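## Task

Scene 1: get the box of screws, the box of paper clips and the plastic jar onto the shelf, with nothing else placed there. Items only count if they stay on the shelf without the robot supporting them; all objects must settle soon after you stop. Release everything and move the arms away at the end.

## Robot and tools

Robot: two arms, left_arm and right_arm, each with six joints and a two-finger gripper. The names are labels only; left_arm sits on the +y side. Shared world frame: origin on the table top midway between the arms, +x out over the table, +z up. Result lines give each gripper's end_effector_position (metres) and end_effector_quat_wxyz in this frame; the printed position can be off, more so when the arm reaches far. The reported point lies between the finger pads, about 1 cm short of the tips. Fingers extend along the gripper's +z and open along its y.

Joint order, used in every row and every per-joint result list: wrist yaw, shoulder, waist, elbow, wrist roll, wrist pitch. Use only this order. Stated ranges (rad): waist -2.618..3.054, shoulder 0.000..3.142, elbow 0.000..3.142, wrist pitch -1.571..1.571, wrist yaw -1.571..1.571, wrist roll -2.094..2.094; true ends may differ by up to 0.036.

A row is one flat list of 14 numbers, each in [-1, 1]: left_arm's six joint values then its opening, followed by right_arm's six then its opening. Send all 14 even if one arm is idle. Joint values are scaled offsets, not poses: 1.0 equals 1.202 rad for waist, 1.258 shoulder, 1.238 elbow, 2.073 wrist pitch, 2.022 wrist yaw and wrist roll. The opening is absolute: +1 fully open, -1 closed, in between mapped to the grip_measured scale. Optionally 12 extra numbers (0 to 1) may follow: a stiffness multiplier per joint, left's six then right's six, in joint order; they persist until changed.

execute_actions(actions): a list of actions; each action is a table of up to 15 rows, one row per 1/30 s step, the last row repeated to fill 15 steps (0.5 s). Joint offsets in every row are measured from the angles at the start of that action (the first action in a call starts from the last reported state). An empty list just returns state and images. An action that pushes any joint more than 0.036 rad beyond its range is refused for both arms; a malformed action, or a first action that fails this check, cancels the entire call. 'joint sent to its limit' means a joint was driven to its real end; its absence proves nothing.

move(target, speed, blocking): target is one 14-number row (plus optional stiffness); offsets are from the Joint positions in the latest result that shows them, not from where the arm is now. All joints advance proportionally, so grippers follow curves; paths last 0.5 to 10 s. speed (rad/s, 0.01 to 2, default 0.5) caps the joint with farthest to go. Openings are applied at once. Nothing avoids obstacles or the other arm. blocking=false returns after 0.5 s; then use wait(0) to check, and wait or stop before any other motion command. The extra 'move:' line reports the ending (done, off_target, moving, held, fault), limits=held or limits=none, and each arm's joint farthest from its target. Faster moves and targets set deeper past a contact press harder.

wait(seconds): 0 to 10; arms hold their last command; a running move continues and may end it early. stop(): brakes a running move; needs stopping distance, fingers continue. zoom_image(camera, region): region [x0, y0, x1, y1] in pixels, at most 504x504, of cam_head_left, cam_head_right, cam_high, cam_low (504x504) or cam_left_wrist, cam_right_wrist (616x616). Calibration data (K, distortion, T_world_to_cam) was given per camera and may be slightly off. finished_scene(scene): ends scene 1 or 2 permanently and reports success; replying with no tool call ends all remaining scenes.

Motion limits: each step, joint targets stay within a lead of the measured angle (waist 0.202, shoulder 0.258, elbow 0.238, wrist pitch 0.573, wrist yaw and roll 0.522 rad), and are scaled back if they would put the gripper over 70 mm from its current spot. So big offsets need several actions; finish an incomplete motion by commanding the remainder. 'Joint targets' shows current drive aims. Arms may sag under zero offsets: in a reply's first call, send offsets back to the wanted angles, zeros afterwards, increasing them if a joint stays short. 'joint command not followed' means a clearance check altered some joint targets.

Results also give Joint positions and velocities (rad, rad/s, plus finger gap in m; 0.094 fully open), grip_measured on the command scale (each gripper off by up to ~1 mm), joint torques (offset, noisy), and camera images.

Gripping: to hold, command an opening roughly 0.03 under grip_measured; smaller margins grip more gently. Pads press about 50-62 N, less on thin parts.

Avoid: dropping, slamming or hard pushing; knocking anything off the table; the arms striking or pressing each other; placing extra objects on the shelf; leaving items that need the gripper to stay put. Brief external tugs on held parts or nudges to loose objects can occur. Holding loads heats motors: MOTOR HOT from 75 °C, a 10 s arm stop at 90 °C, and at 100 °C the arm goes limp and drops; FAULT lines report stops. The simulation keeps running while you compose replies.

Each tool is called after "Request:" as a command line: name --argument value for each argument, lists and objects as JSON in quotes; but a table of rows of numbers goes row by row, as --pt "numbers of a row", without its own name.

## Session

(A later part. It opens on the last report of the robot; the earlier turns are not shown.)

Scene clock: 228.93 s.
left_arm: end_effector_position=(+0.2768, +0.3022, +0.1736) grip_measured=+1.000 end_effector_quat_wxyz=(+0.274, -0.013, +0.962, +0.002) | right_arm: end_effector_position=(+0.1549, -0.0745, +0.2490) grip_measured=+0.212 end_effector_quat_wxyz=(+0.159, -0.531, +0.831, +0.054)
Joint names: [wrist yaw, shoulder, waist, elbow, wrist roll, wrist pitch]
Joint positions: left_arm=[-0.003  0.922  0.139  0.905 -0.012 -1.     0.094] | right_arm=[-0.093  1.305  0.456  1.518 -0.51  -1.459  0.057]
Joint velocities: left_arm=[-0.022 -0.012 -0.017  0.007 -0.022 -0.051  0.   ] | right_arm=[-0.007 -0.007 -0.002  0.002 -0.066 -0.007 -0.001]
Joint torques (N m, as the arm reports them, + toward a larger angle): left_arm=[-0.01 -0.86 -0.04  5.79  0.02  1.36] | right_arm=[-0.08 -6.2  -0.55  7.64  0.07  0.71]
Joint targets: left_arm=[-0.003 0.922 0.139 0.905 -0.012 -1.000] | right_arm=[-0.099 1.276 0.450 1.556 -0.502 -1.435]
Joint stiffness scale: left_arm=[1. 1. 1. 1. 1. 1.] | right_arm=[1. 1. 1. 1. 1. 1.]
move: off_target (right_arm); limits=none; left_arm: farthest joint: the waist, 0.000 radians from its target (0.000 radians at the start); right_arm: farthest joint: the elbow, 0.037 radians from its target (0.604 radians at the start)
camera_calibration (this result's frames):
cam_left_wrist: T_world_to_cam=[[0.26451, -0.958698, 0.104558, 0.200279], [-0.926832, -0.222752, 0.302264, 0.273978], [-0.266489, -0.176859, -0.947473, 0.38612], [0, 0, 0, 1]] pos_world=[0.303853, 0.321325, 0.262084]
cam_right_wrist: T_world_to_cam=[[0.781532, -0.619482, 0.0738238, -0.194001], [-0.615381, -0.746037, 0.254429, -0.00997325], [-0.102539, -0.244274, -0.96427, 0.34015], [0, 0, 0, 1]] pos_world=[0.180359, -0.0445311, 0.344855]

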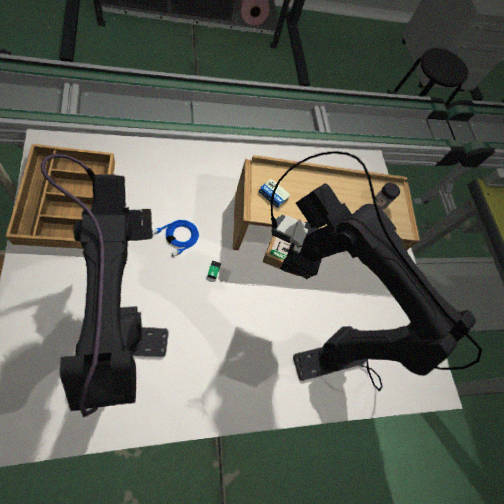

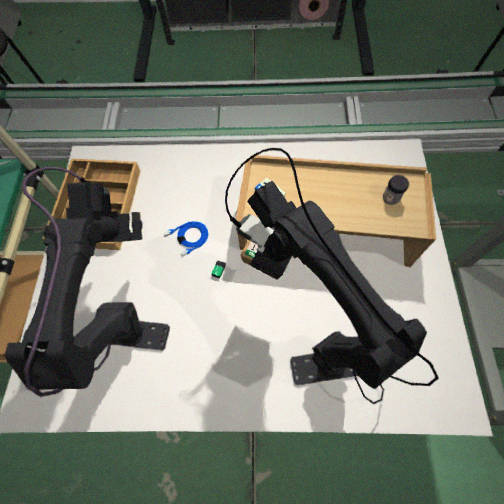

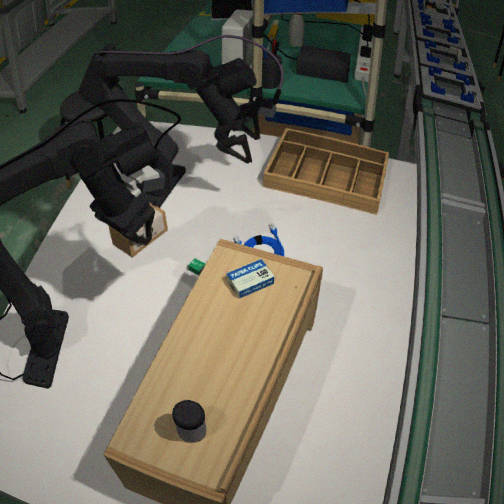

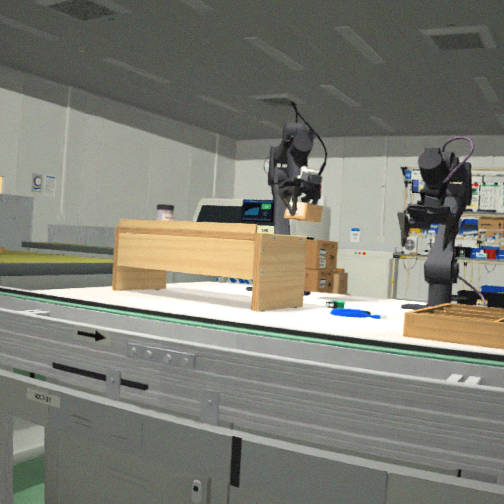

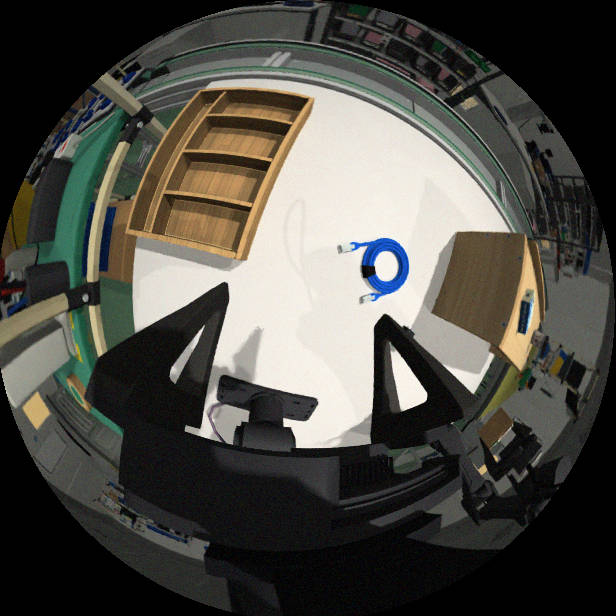

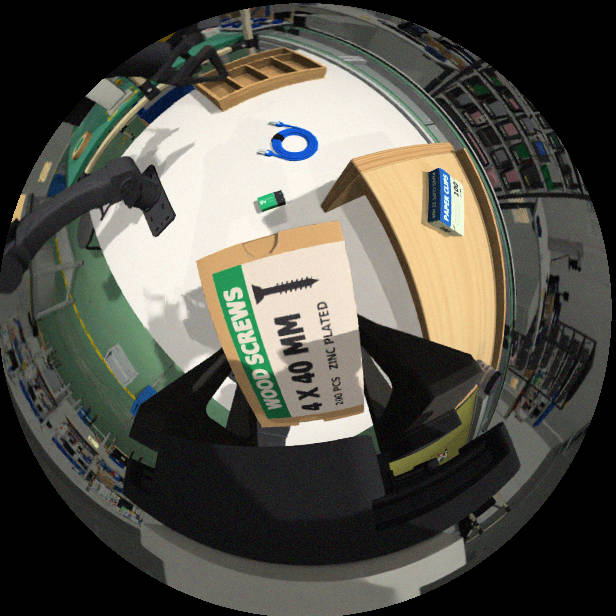

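Request:
move --target '[0,0,0,0,0,0,1, 0.05,0.389,-0.524,0.342,0.241,0.088,0.16]' --speed 0.7

Scene clock: 232.53 s.
left_arm: end_effector_position=(+0.2768, +0.3022, +0.1736) grip_measured=+1.000 end_effector_quat_wxyz=(+0.274, -0.013, +0.962, +0.002) | right_arm: end_effector_position=(+0.3606, -0.2461, +0.2188) grip_measured=+0.213 end_effector_quat_wxyz=(+0.167, -0.003, +0.986, -0.009)
Joint names: [wrist yaw, shoulder, waist, elbow, wrist roll, wrist pitch]
Joint positions: left_arm=[-0.003  0.922  0.139  0.905 -0.012 -1.     0.094] | right_arm=[ 0.009  1.817 -0.18   1.895 -0.03  -1.313  0.057]
Joint velocities: left_arm=[ 0.022 -0.007 -0.022 -0.007  0.022 -0.007  0.   ] | right_arm=[-0.037  0.007 -0.007  0.012 -0.022 -0.007 -0.   ]
Joint torques (N m, as the arm reports them, + toward a larger angle): left_arm=[ 0.05 -0.74  0.    5.8  -0.05  1.38] | right_arm=[  0.03 -11.15   0.79   8.51   0.11   0.85]
Joint targets: left_arm=[-0.003 0.922 0.139 0.905 -0.012 -1.000] | right_arm=[0.008 1.795 -0.174 1.941 -0.023 -1.276]
Joint stiffness scale: left_arm=[1. 1. 1. 1. 1. 1.] | right_arm=[1. 1. 1. 1. 1. 1.]
move: off_target (right_arm); limits=none; left_arm: farthest joint: the waist, 0.000 radians from its target (0.000 radians at the start); right_arm: farthest joint: the elbow, 0.047 radians from its target (0.423 radians at the start)
camera_calibration (this result's frames):
cam_left_wrist: T_world_to_cam=[[0.26451, -0.958698, 0.104558, 0.200279], [-0.926832, -0.222752, 0.302264, 0.273978], [-0.266489, -0.176859, -0.947473, 0.38612], [0, 0, 0, 1]] pos_world=[0.303853, 0.321325, 0.262084]
cam_right_wrist: T_world_to_cam=[[-0.21833, -0.975791, 0.0128313, -0.172683], [-0.941124, 0.214014, 0.261695, 0.34845], [-0.258105, 0.0450599, -0.965065, 0.41768], [0, 0, 0, 1]] pos_world=[0.398038, -0.261896, 0.314117]

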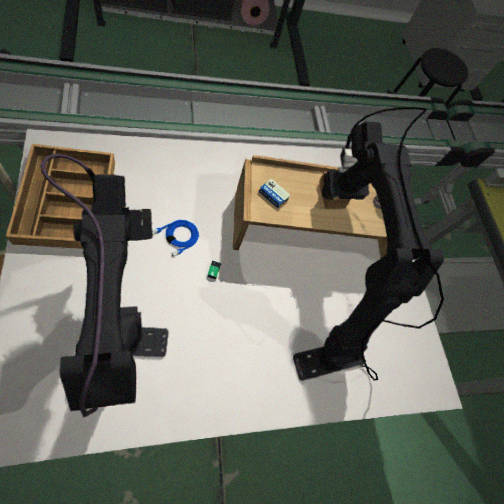

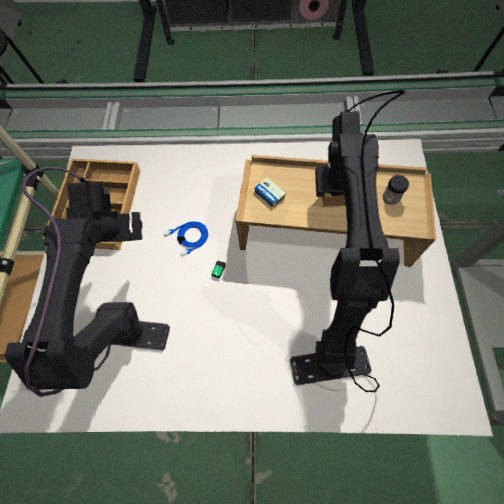

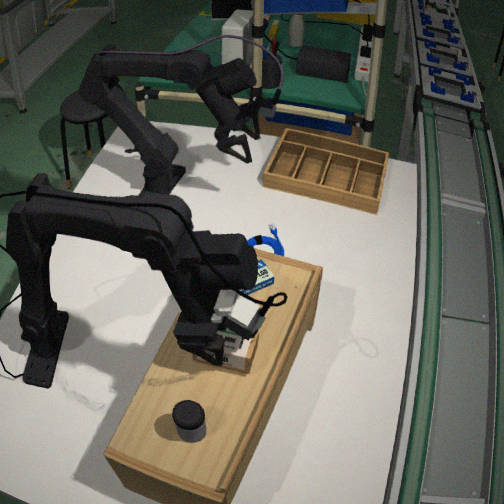

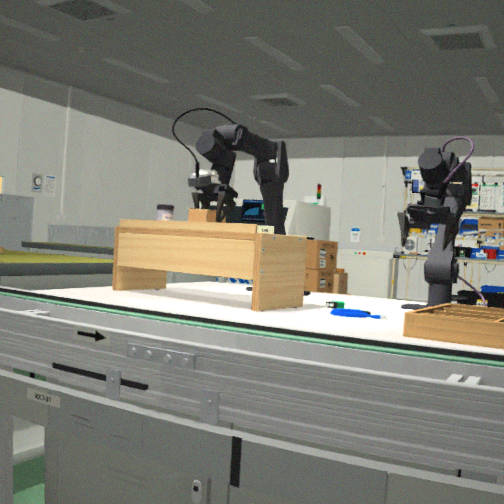

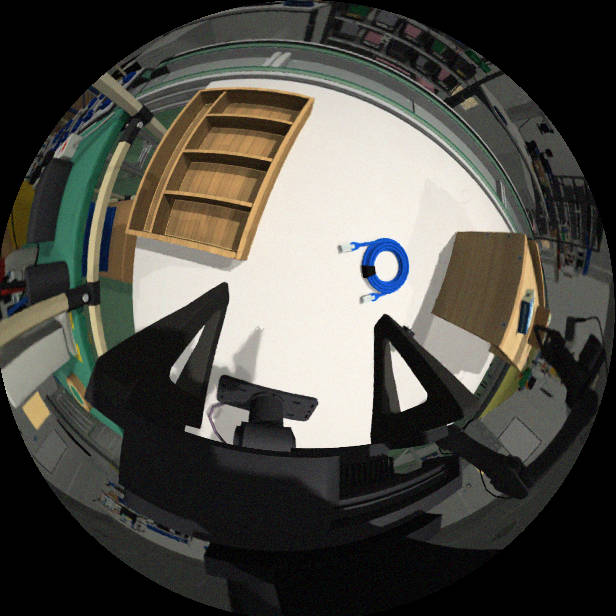

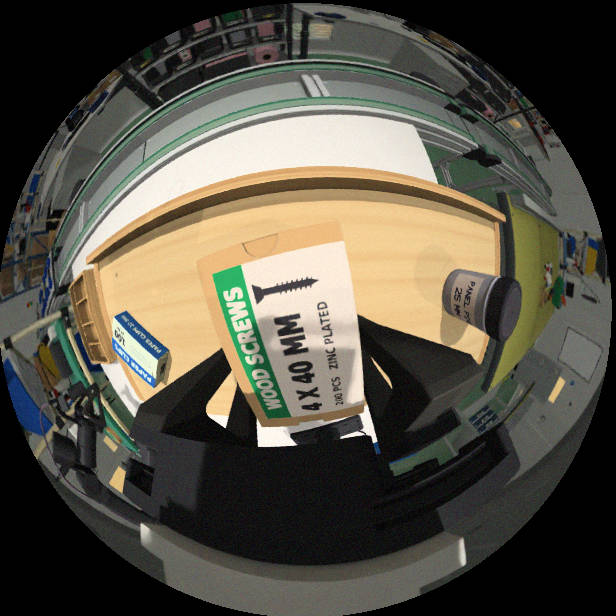

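Request:
execute_actions --actions '[[[0,0,0,0,0,0,1,0,-0.017,0,0.028,0,0.018,0.16],[0,0,0,0,0,0,1,0,-0.017,0,0.019,0,0.019,0.16],[0,0,0,0,0,0,1,0,-0.017,0,0.011,0,0.02,0.16],[0,0,0,0,0,0,1,0,-0.017,0,0.005,0,0.022,0.16],[0,0,0,0,0,0,1,0,-0.017,0,0.0,0,0.025,0.16],[0,0,0,0,0,0,1,0,-0.017,0,-0.005,0,0.028,0.16],[0,0,0,0,0,0,1,0,-0.017,0,-0.01,0,0.031,0.16],[0,0,0,0,0,0,1,0,-0.017,0,-0.015,0,0.034,0.16],[0,0,0,0,0,0,1,0,-0.017,0,-0.02,0,0.037,0.16],[0,0,0,0,0,0,1,0,-0.017,0,-0.025,0,0.039,0.16],[0,0,0,0,0,0,1,0,-0.017,0,-0.03,0,0.041,0.16],[0,0,0,0,0,0,1,0,-0.017,0,-0.034,0,0.043,0.16],[0,0,0,0,0,0,1,0,-0.017,0,-0.038,0,0.044,0.16],[0,0,0,0,0,0,1,0,-0.017,0,-0.042,0,0.045,0.16],[0,0,0,0,0,0,1,0,-0.017,0,-0.046,0,0.045,0.16]]]'

Request:
wait --seconds 0.4

Scene clock: 239.47 s.
left_arm: end_effector_position=(+0.2768, +0.3022, +0.1736) grip_measured=+1.000 end_effector_quat_wxyz=(+0.274, -0.013, +0.962, +0.002) | right_arm: end_effector_position=(+0.3622, -0.2460, +0.2073) grip_measured=+0.213 end_effector_quat_wxyz=(+0.163, -0.003, +0.987, -0.008)
Joint names: [wrist yaw, shoulder, waist, elbow, wrist roll, wrist pitch]
Joint positions: left_arm=[-0.003  0.922  0.139  0.905 -0.012 -1.     0.094] | right_arm=[ 0.008  1.817 -0.18   1.85  -0.03  -1.275  0.057]
Joint velocities: left_arm=[ 0.007 -0.002 -0.012  0.002  0.007 -0.095  0.   ] | right_arm=[ 0.007 -0.007  0.012 -0.076  0.022  0.081  0.001]
Joint torques (N m, as the arm reports them, + toward a larger angle): left_arm=[ 0.01 -0.87  0.09  5.87 -0.02  1.35] | right_arm=[  0.08 -11.1   -0.12   4.73   0.     0.87]
Joint targets: left_arm=[-0.003 0.922 0.139 0.905 -0.012 -1.000] | right_arm=[0.009 1.796 -0.180 1.838 -0.031 -1.219]
Joint stiffness scale: left_arm=[1. 1. 1. 1. 1. 1.] | right_arm=[1. 1. 1. 1. 1. 1.]
camera_calibration (this result's frames):
cam_left_wrist: T_world_to_cam=[[0.26451, -0.958698, 0.104558, 0.200279], [-0.926832, -0.222752, 0.302264, 0.273978], [-0.266489, -0.176859, -0.947473, 0.38612], [0, 0, 0, 1]] pos_world=[0.303853, 0.321325, 0.262084]
cam_right_wrist: T_world_to_cam=[[-0.218344, -0.97578, 0.0134171, -0.172204], [-0.939184, 0.21385, 0.268703, 0.350736], [-0.265064, 0.0460685, -0.96313, 0.409407], [0, 0, 0, 1]] pos_world=[0.400325, -0.261899, 0.302379]

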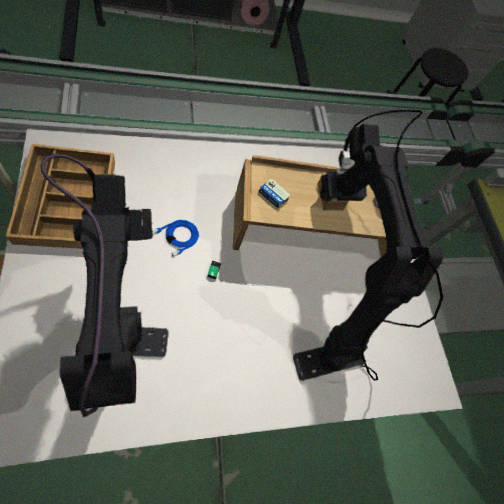

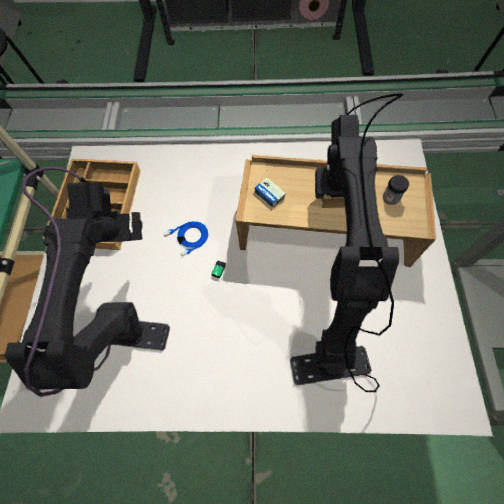

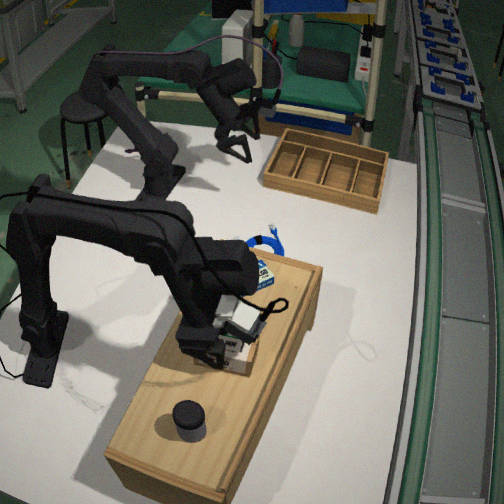

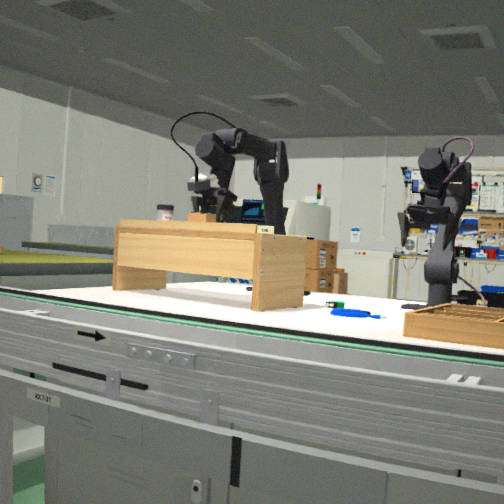

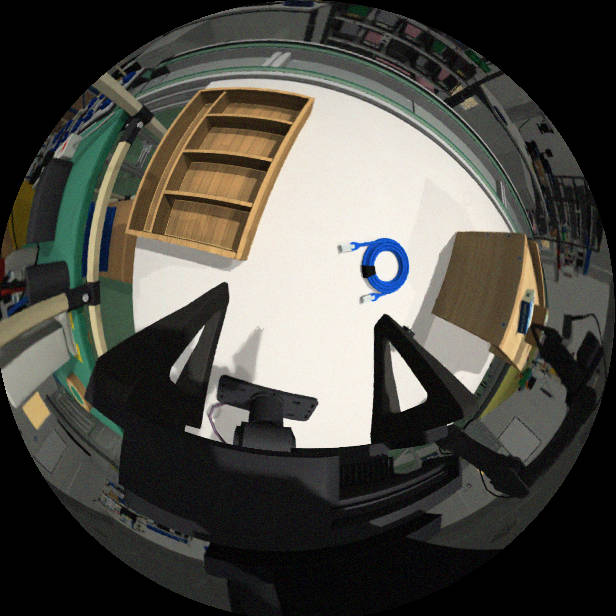

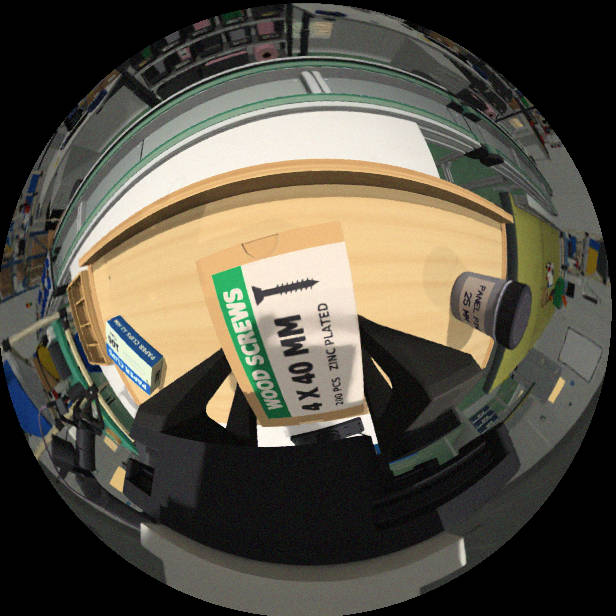

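Scene clock: 239.87 s.
left_arm: end_effector_position=(+0.2768, +0.3022, +0.1736) grip_measured=+1.000 end_effector_quat_wxyz=(+0.274, -0.013, +0.962, +0.002) | right_arm: end_effector_position=(+0.3638, -0.2460, +0.2077) grip_measured=+0.213 end_effector_quat_wxyz=(+0.166, -0.003, +0.986, -0.008)
Joint names: [wrist yaw, shoulder, waist, elbow, wrist roll, wrist pitch]
Joint positions: left_arm=[-0.003  0.922  0.139  0.905 -0.012 -1.     0.094] | right_arm=[ 0.007  1.817 -0.18   1.849 -0.03  -1.268  0.057]
Joint velocities: left_arm=[ 0.066  0.007 -0.027  0.002 -0.066 -0.007  0.   ] | right_arm=[-0.066  0.007  0.022 -0.007  0.051  0.066 -0.003]
Joint torques (N m, as the arm reports them, + toward a larger angle): left_arm=[ 0.   -0.79  0.06  5.81 -0.02  1.39] | right_arm=[  0.04 -10.98  -0.01   4.56   0.01   0.98]
Joint targets: left_arm=[-0.003 0.922 0.139 0.905 -0.012 -1.000] | right_arm=[0.009 1.796 -0.180 1.838 -0.031 -1.219]
Joint stiffness scale: left_arm=[1. 1. 1. 1. 1. 1.] | right_arm=[1. 1. 1. 1. 1. 1.]
wait: 0.40 s; no rest
camera_calibration (this result's frames):
cam_left_wrist: T_world_to_cam=[[0.26451, -0.958698, 0.104558, 0.200279], [-0.926832, -0.222752, 0.302264, 0.273978], [-0.266489, -0.176859, -0.947473, 0.38612], [0, 0, 0, 1]] pos_world=[0.303853, 0.321325, 0.262084]
cam_right_wrist: T_world_to_cam=[[-0.218305, -0.975809, 0.0117968, -0.171519], [-0.940935, 0.213678, 0.262644, 0.353974], [-0.258812, 0.0462365, -0.964821, 0.408267], [0, 0, 0, 1]] pos_world=[0.401288, -0.261883, 0.302959]

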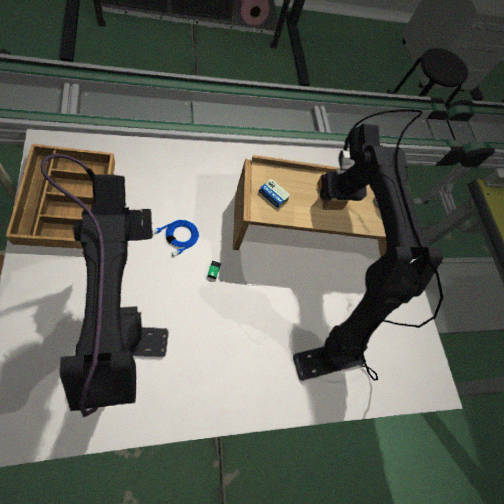

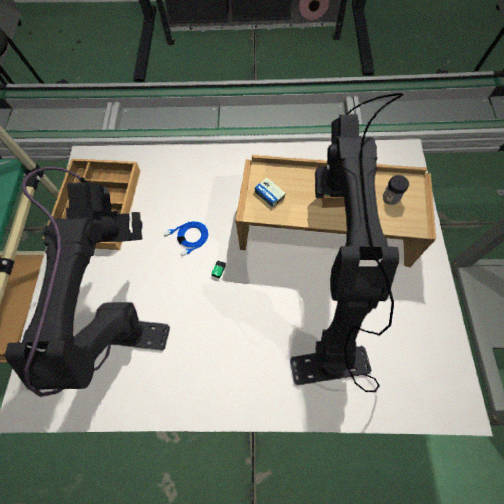

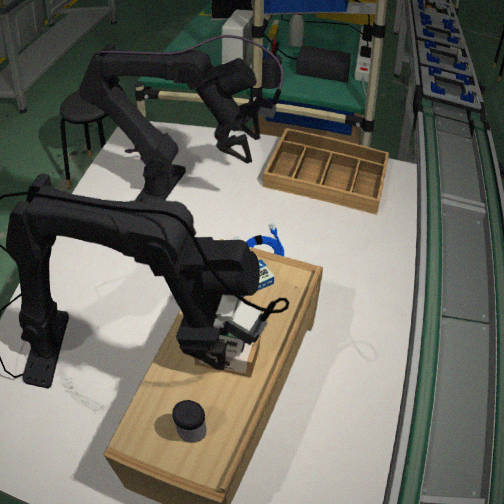

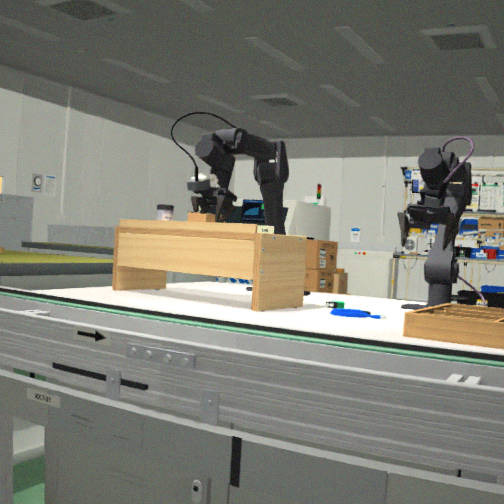

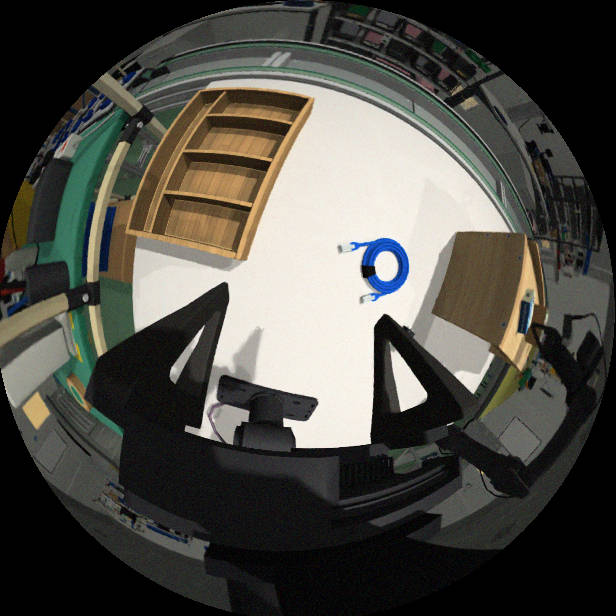

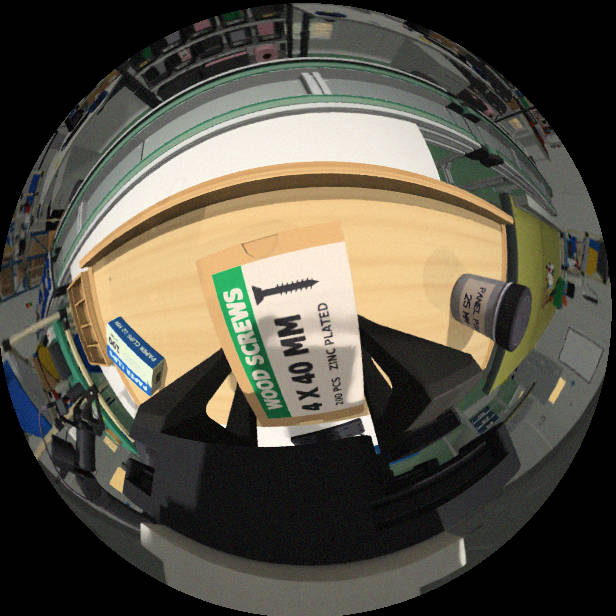

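In contact. Release slowly and retreat.

Request:
execute_actions --actions '[[[0,0,0,0,0,0,1,0,-0.01,0,0,0,0.012,0.18],[0,0,0,0,0,0,1,0,-0.01,0,0,0,0.01,0.195],[0,0,0,0,0,0,1,0,-0.01,0,0,0,0.008,0.205],[0,0,0,0,0,0,1,0,-0.01,0,0,0,0.006,0.215],[0,0,0,0,0,0,1,0,-0.01,0,0,0,0.006,0.23],[0,0,0,0,0,0,1,0,-0.01,0,0,0,0.006,0.27],[0,0,0,0,0,0,1,0,-0.01,0,0,0,0.006,0.35],[0,0,0,0,0,0,1,0,-0.01,0,0,0,0.006,0.45],[0,0,0,0,0,0,1,0,-0.01,0,0,0,0.006,0.55],[0,0,0,0,0,0,1,0,-0.015,0,0,0,0.006,0.65],[0,0,0,0,0,0,1,0,-0.02,0,0,0,0.006,0.75],[0,0,0,0,0,0,1,0,-0.025,0,0,0,0.006,0.8]]]'

Request:
move --target '[0,0,0,0,0,0,1, 0,-0.62,0,-0.45,0,-0.03,0.8]' --speed 1.0

Scene clock: 244.10 s.
left_arm: end_effector_position=(+0.2768, +0.3022, +0.1736) grip_measured=+1.000 end_effector_quat_wxyz=(+0.274, -0.013, +0.962, +0.002) | right_arm: end_effector_position=(+0.3636, -0.2461, +0.2070) grip_measured=+0.798 end_effector_quat_wxyz=(+0.166, -0.002, +0.986, -0.009)
Joint names: [wrist yaw, shoulder, waist, elbow, wrist roll, wrist pitch]
Joint positions: left_arm=[-0.003  0.922  0.139  0.905 -0.012 -1.     0.094] | right_arm=[ 0.008  1.817 -0.18   1.847 -0.03  -1.267  0.084]
Joint velocities: left_arm=[ 0.022 -0.007 -0.022 -0.027 -0.007 -0.051  0.   ] | right_arm=[ 0.051  0.007 -0.002  0.012 -0.007  0.022  0.001]
Joint torques (N m, as the arm reports them, + toward a larger angle): left_arm=[ 0.02 -0.76  0.1   5.82  0.    1.38] | right_arm=[ -0.01 -12.01   0.22   5.61   0.     0.59]
Joint targets: left_arm=[-0.003 0.922 0.139 0.905 -0.012 -1.000] | right_arm=[0.007 1.786 -0.180 1.849 -0.030 -1.255]
Joint stiffness scale: left_arm=[1. 1. 1. 1. 1. 1.] | right_arm=[1. 1. 1. 1. 1. 1.]
camera_calibration (this result's frames):
cam_left_wrist: T_world_to_cam=[[0.26451, -0.958698, 0.104558, 0.200279], [-0.926832, -0.222752, 0.302264, 0.273978], [-0.266489, -0.176859, -0.947473, 0.38612], [0, 0, 0, 1]] pos_world=[0.303853, 0.321325, 0.262084]
cam_right_wrist: T_world_to_cam=[[-0.21853, -0.975746, 0.0128018, -0.171794], [-0.940476, 0.214094, 0.263949, 0.35365], [-0.260288, 0.045641, -0.964452, 0.407878], [0, 0, 0, 1]] pos_world=[0.401223, -0.261958, 0.302232]

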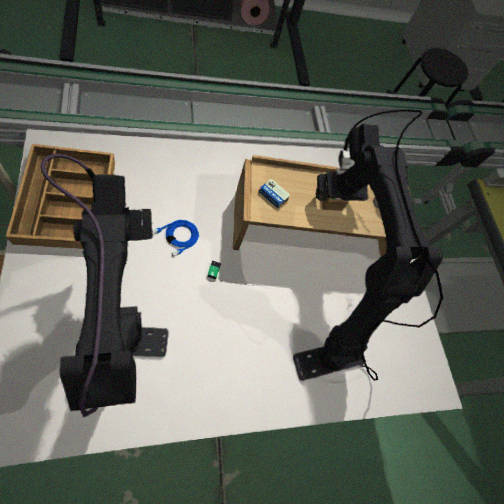

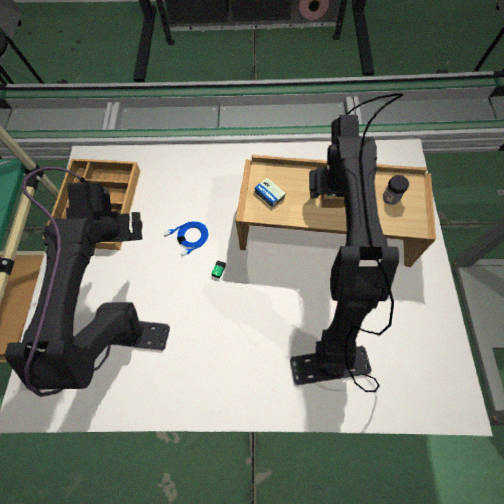

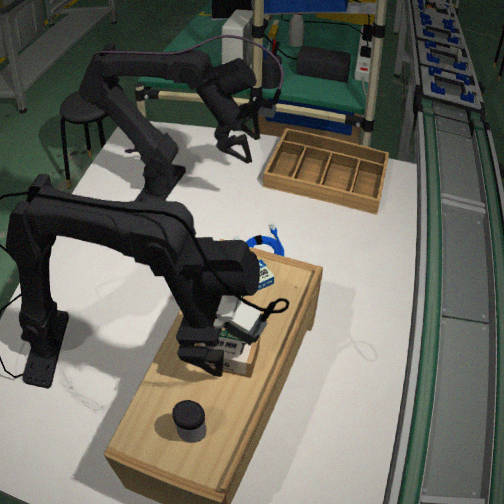

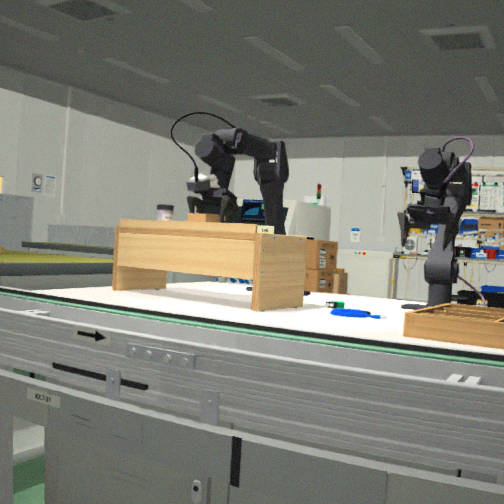

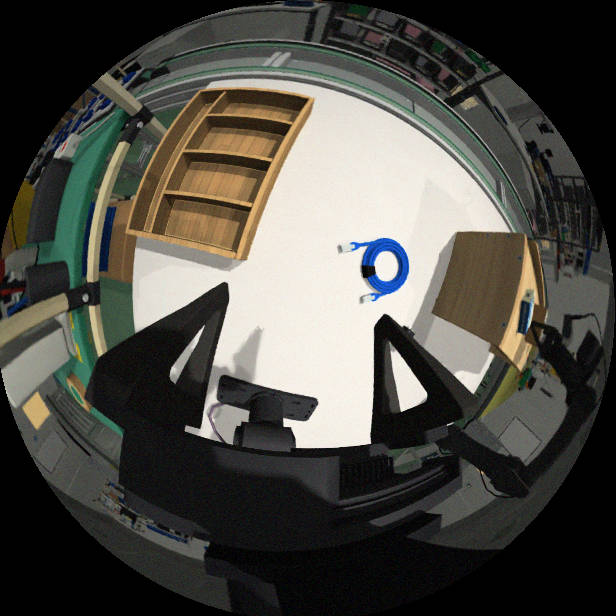

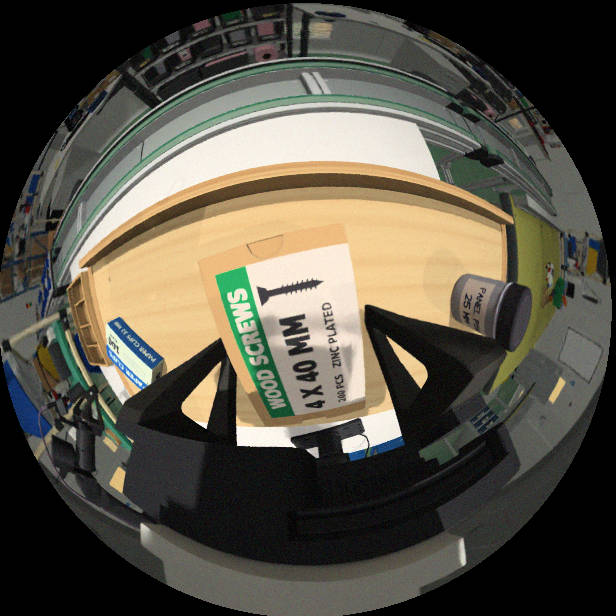

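Scene clock: 245.50 s.
left_arm: end_effector_position=(+0.2768, +0.3022, +0.1736) grip_measured=+1.000 end_effector_quat_wxyz=(+0.274, -0.013, +0.962, +0.002) | right_arm: end_effector_position=(+0.1829, -0.2419, +0.2453) grip_measured=+0.798 end_effector_quat_wxyz=(+0.239, -0.002, +0.971, -0.010)
Joint names: [wrist yaw, shoulder, waist, elbow, wrist roll, wrist pitch]
Joint positions: left_arm=[-0.003  0.922  0.139  0.905 -0.012 -1.     0.094] | right_arm=[ 0.008  1.053 -0.18   1.297 -0.03  -1.332  0.084]
Joint velocities: left_arm=[ 0.007 -0.002 -0.017  0.012  0.007 -0.007  0.   ] | right_arm=[ 0.007  0.007 -0.007 -0.012  0.037 -0.051 -0.001]
Joint torques (N m, as the arm reports them, + toward a larger angle): left_arm=[ 0.05 -0.89 -0.01  5.72  0.    1.36] | right_arm=[ 0.05 -2.69  0.02  4.56  0.    0.75]
Joint targets: left_arm=[-0.003 0.922 0.139 0.905 -0.012 -1.000] | right_arm=[0.008 1.037 -0.180 1.289 -0.030 -1.329]
Joint stiffness scale: left_arm=[1. 1. 1. 1. 1. 1.] | right_arm=[1. 1. 1. 1. 1. 1.]
move: done; limits=none; left_arm: farthest joint: the waist, 0.000 radians from its target (0.000 radians at the start); right_arm: farthest joint: the shoulder, 0.016 radians from its target (0.780 radians at the start)
camera_calibration (this result's frames):
cam_left_wrist: T_world_to_cam=[[0.26451, -0.958698, 0.104558, 0.200279], [-0.926832, -0.222752, 0.302264, 0.273978], [-0.266489, -0.176859, -0.947473, 0.38612], [0, 0, 0, 1]] pos_world=[0.303853, 0.321325, 0.262084]
cam_right_wrist: T_world_to_cam=[[-0.218255, -0.975753, -0.0164694, -0.200505], [-0.969242, 0.214771, 0.120178, 0.21333], [-0.113727, 0.0421924, -0.992616, 0.376857], [0, 0, 0, 1]] pos_world=[0.205866, -0.257361, 0.345135]

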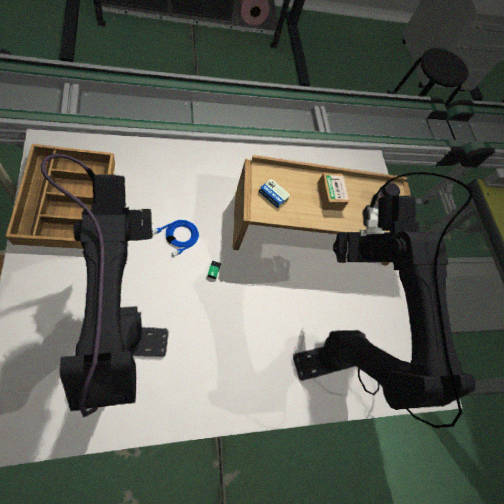

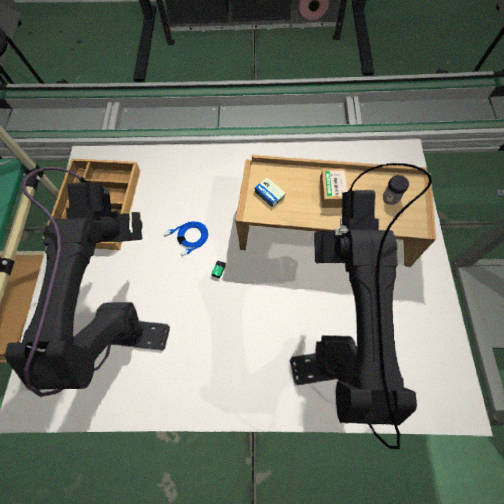

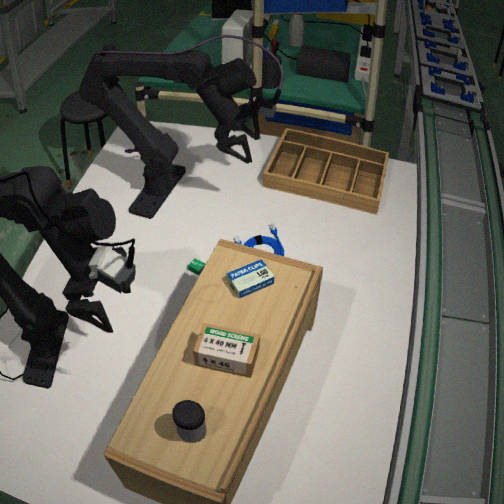

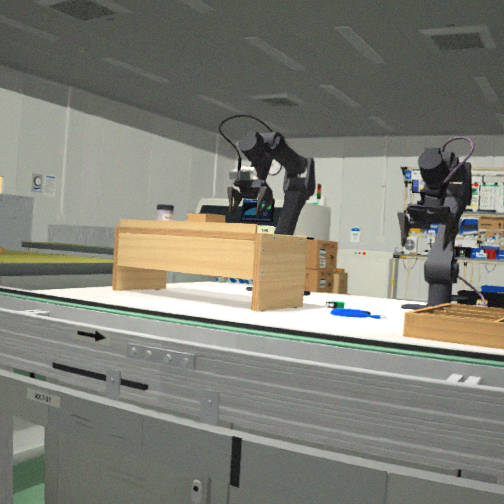

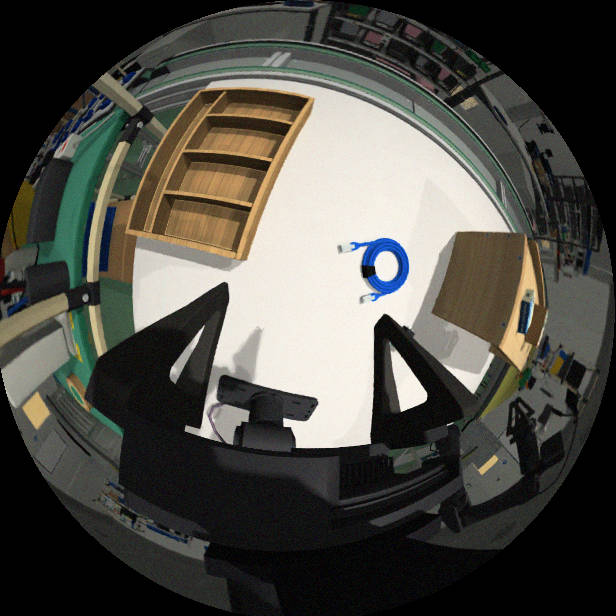

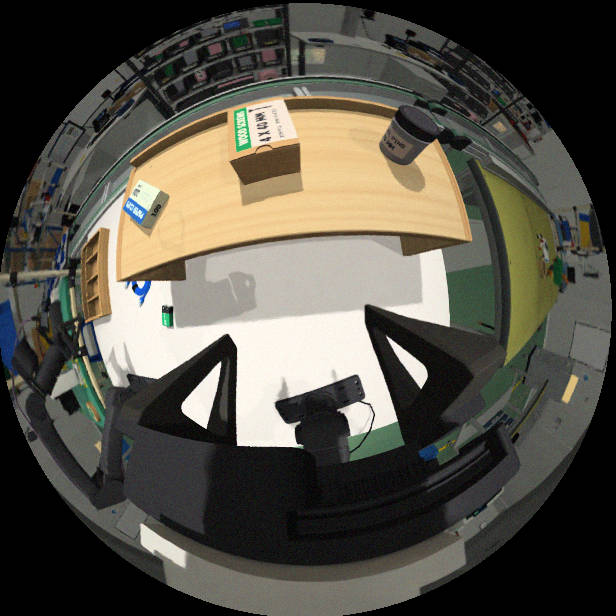

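Request:
finished_scene --scene 1

The scene is finished: the task was done.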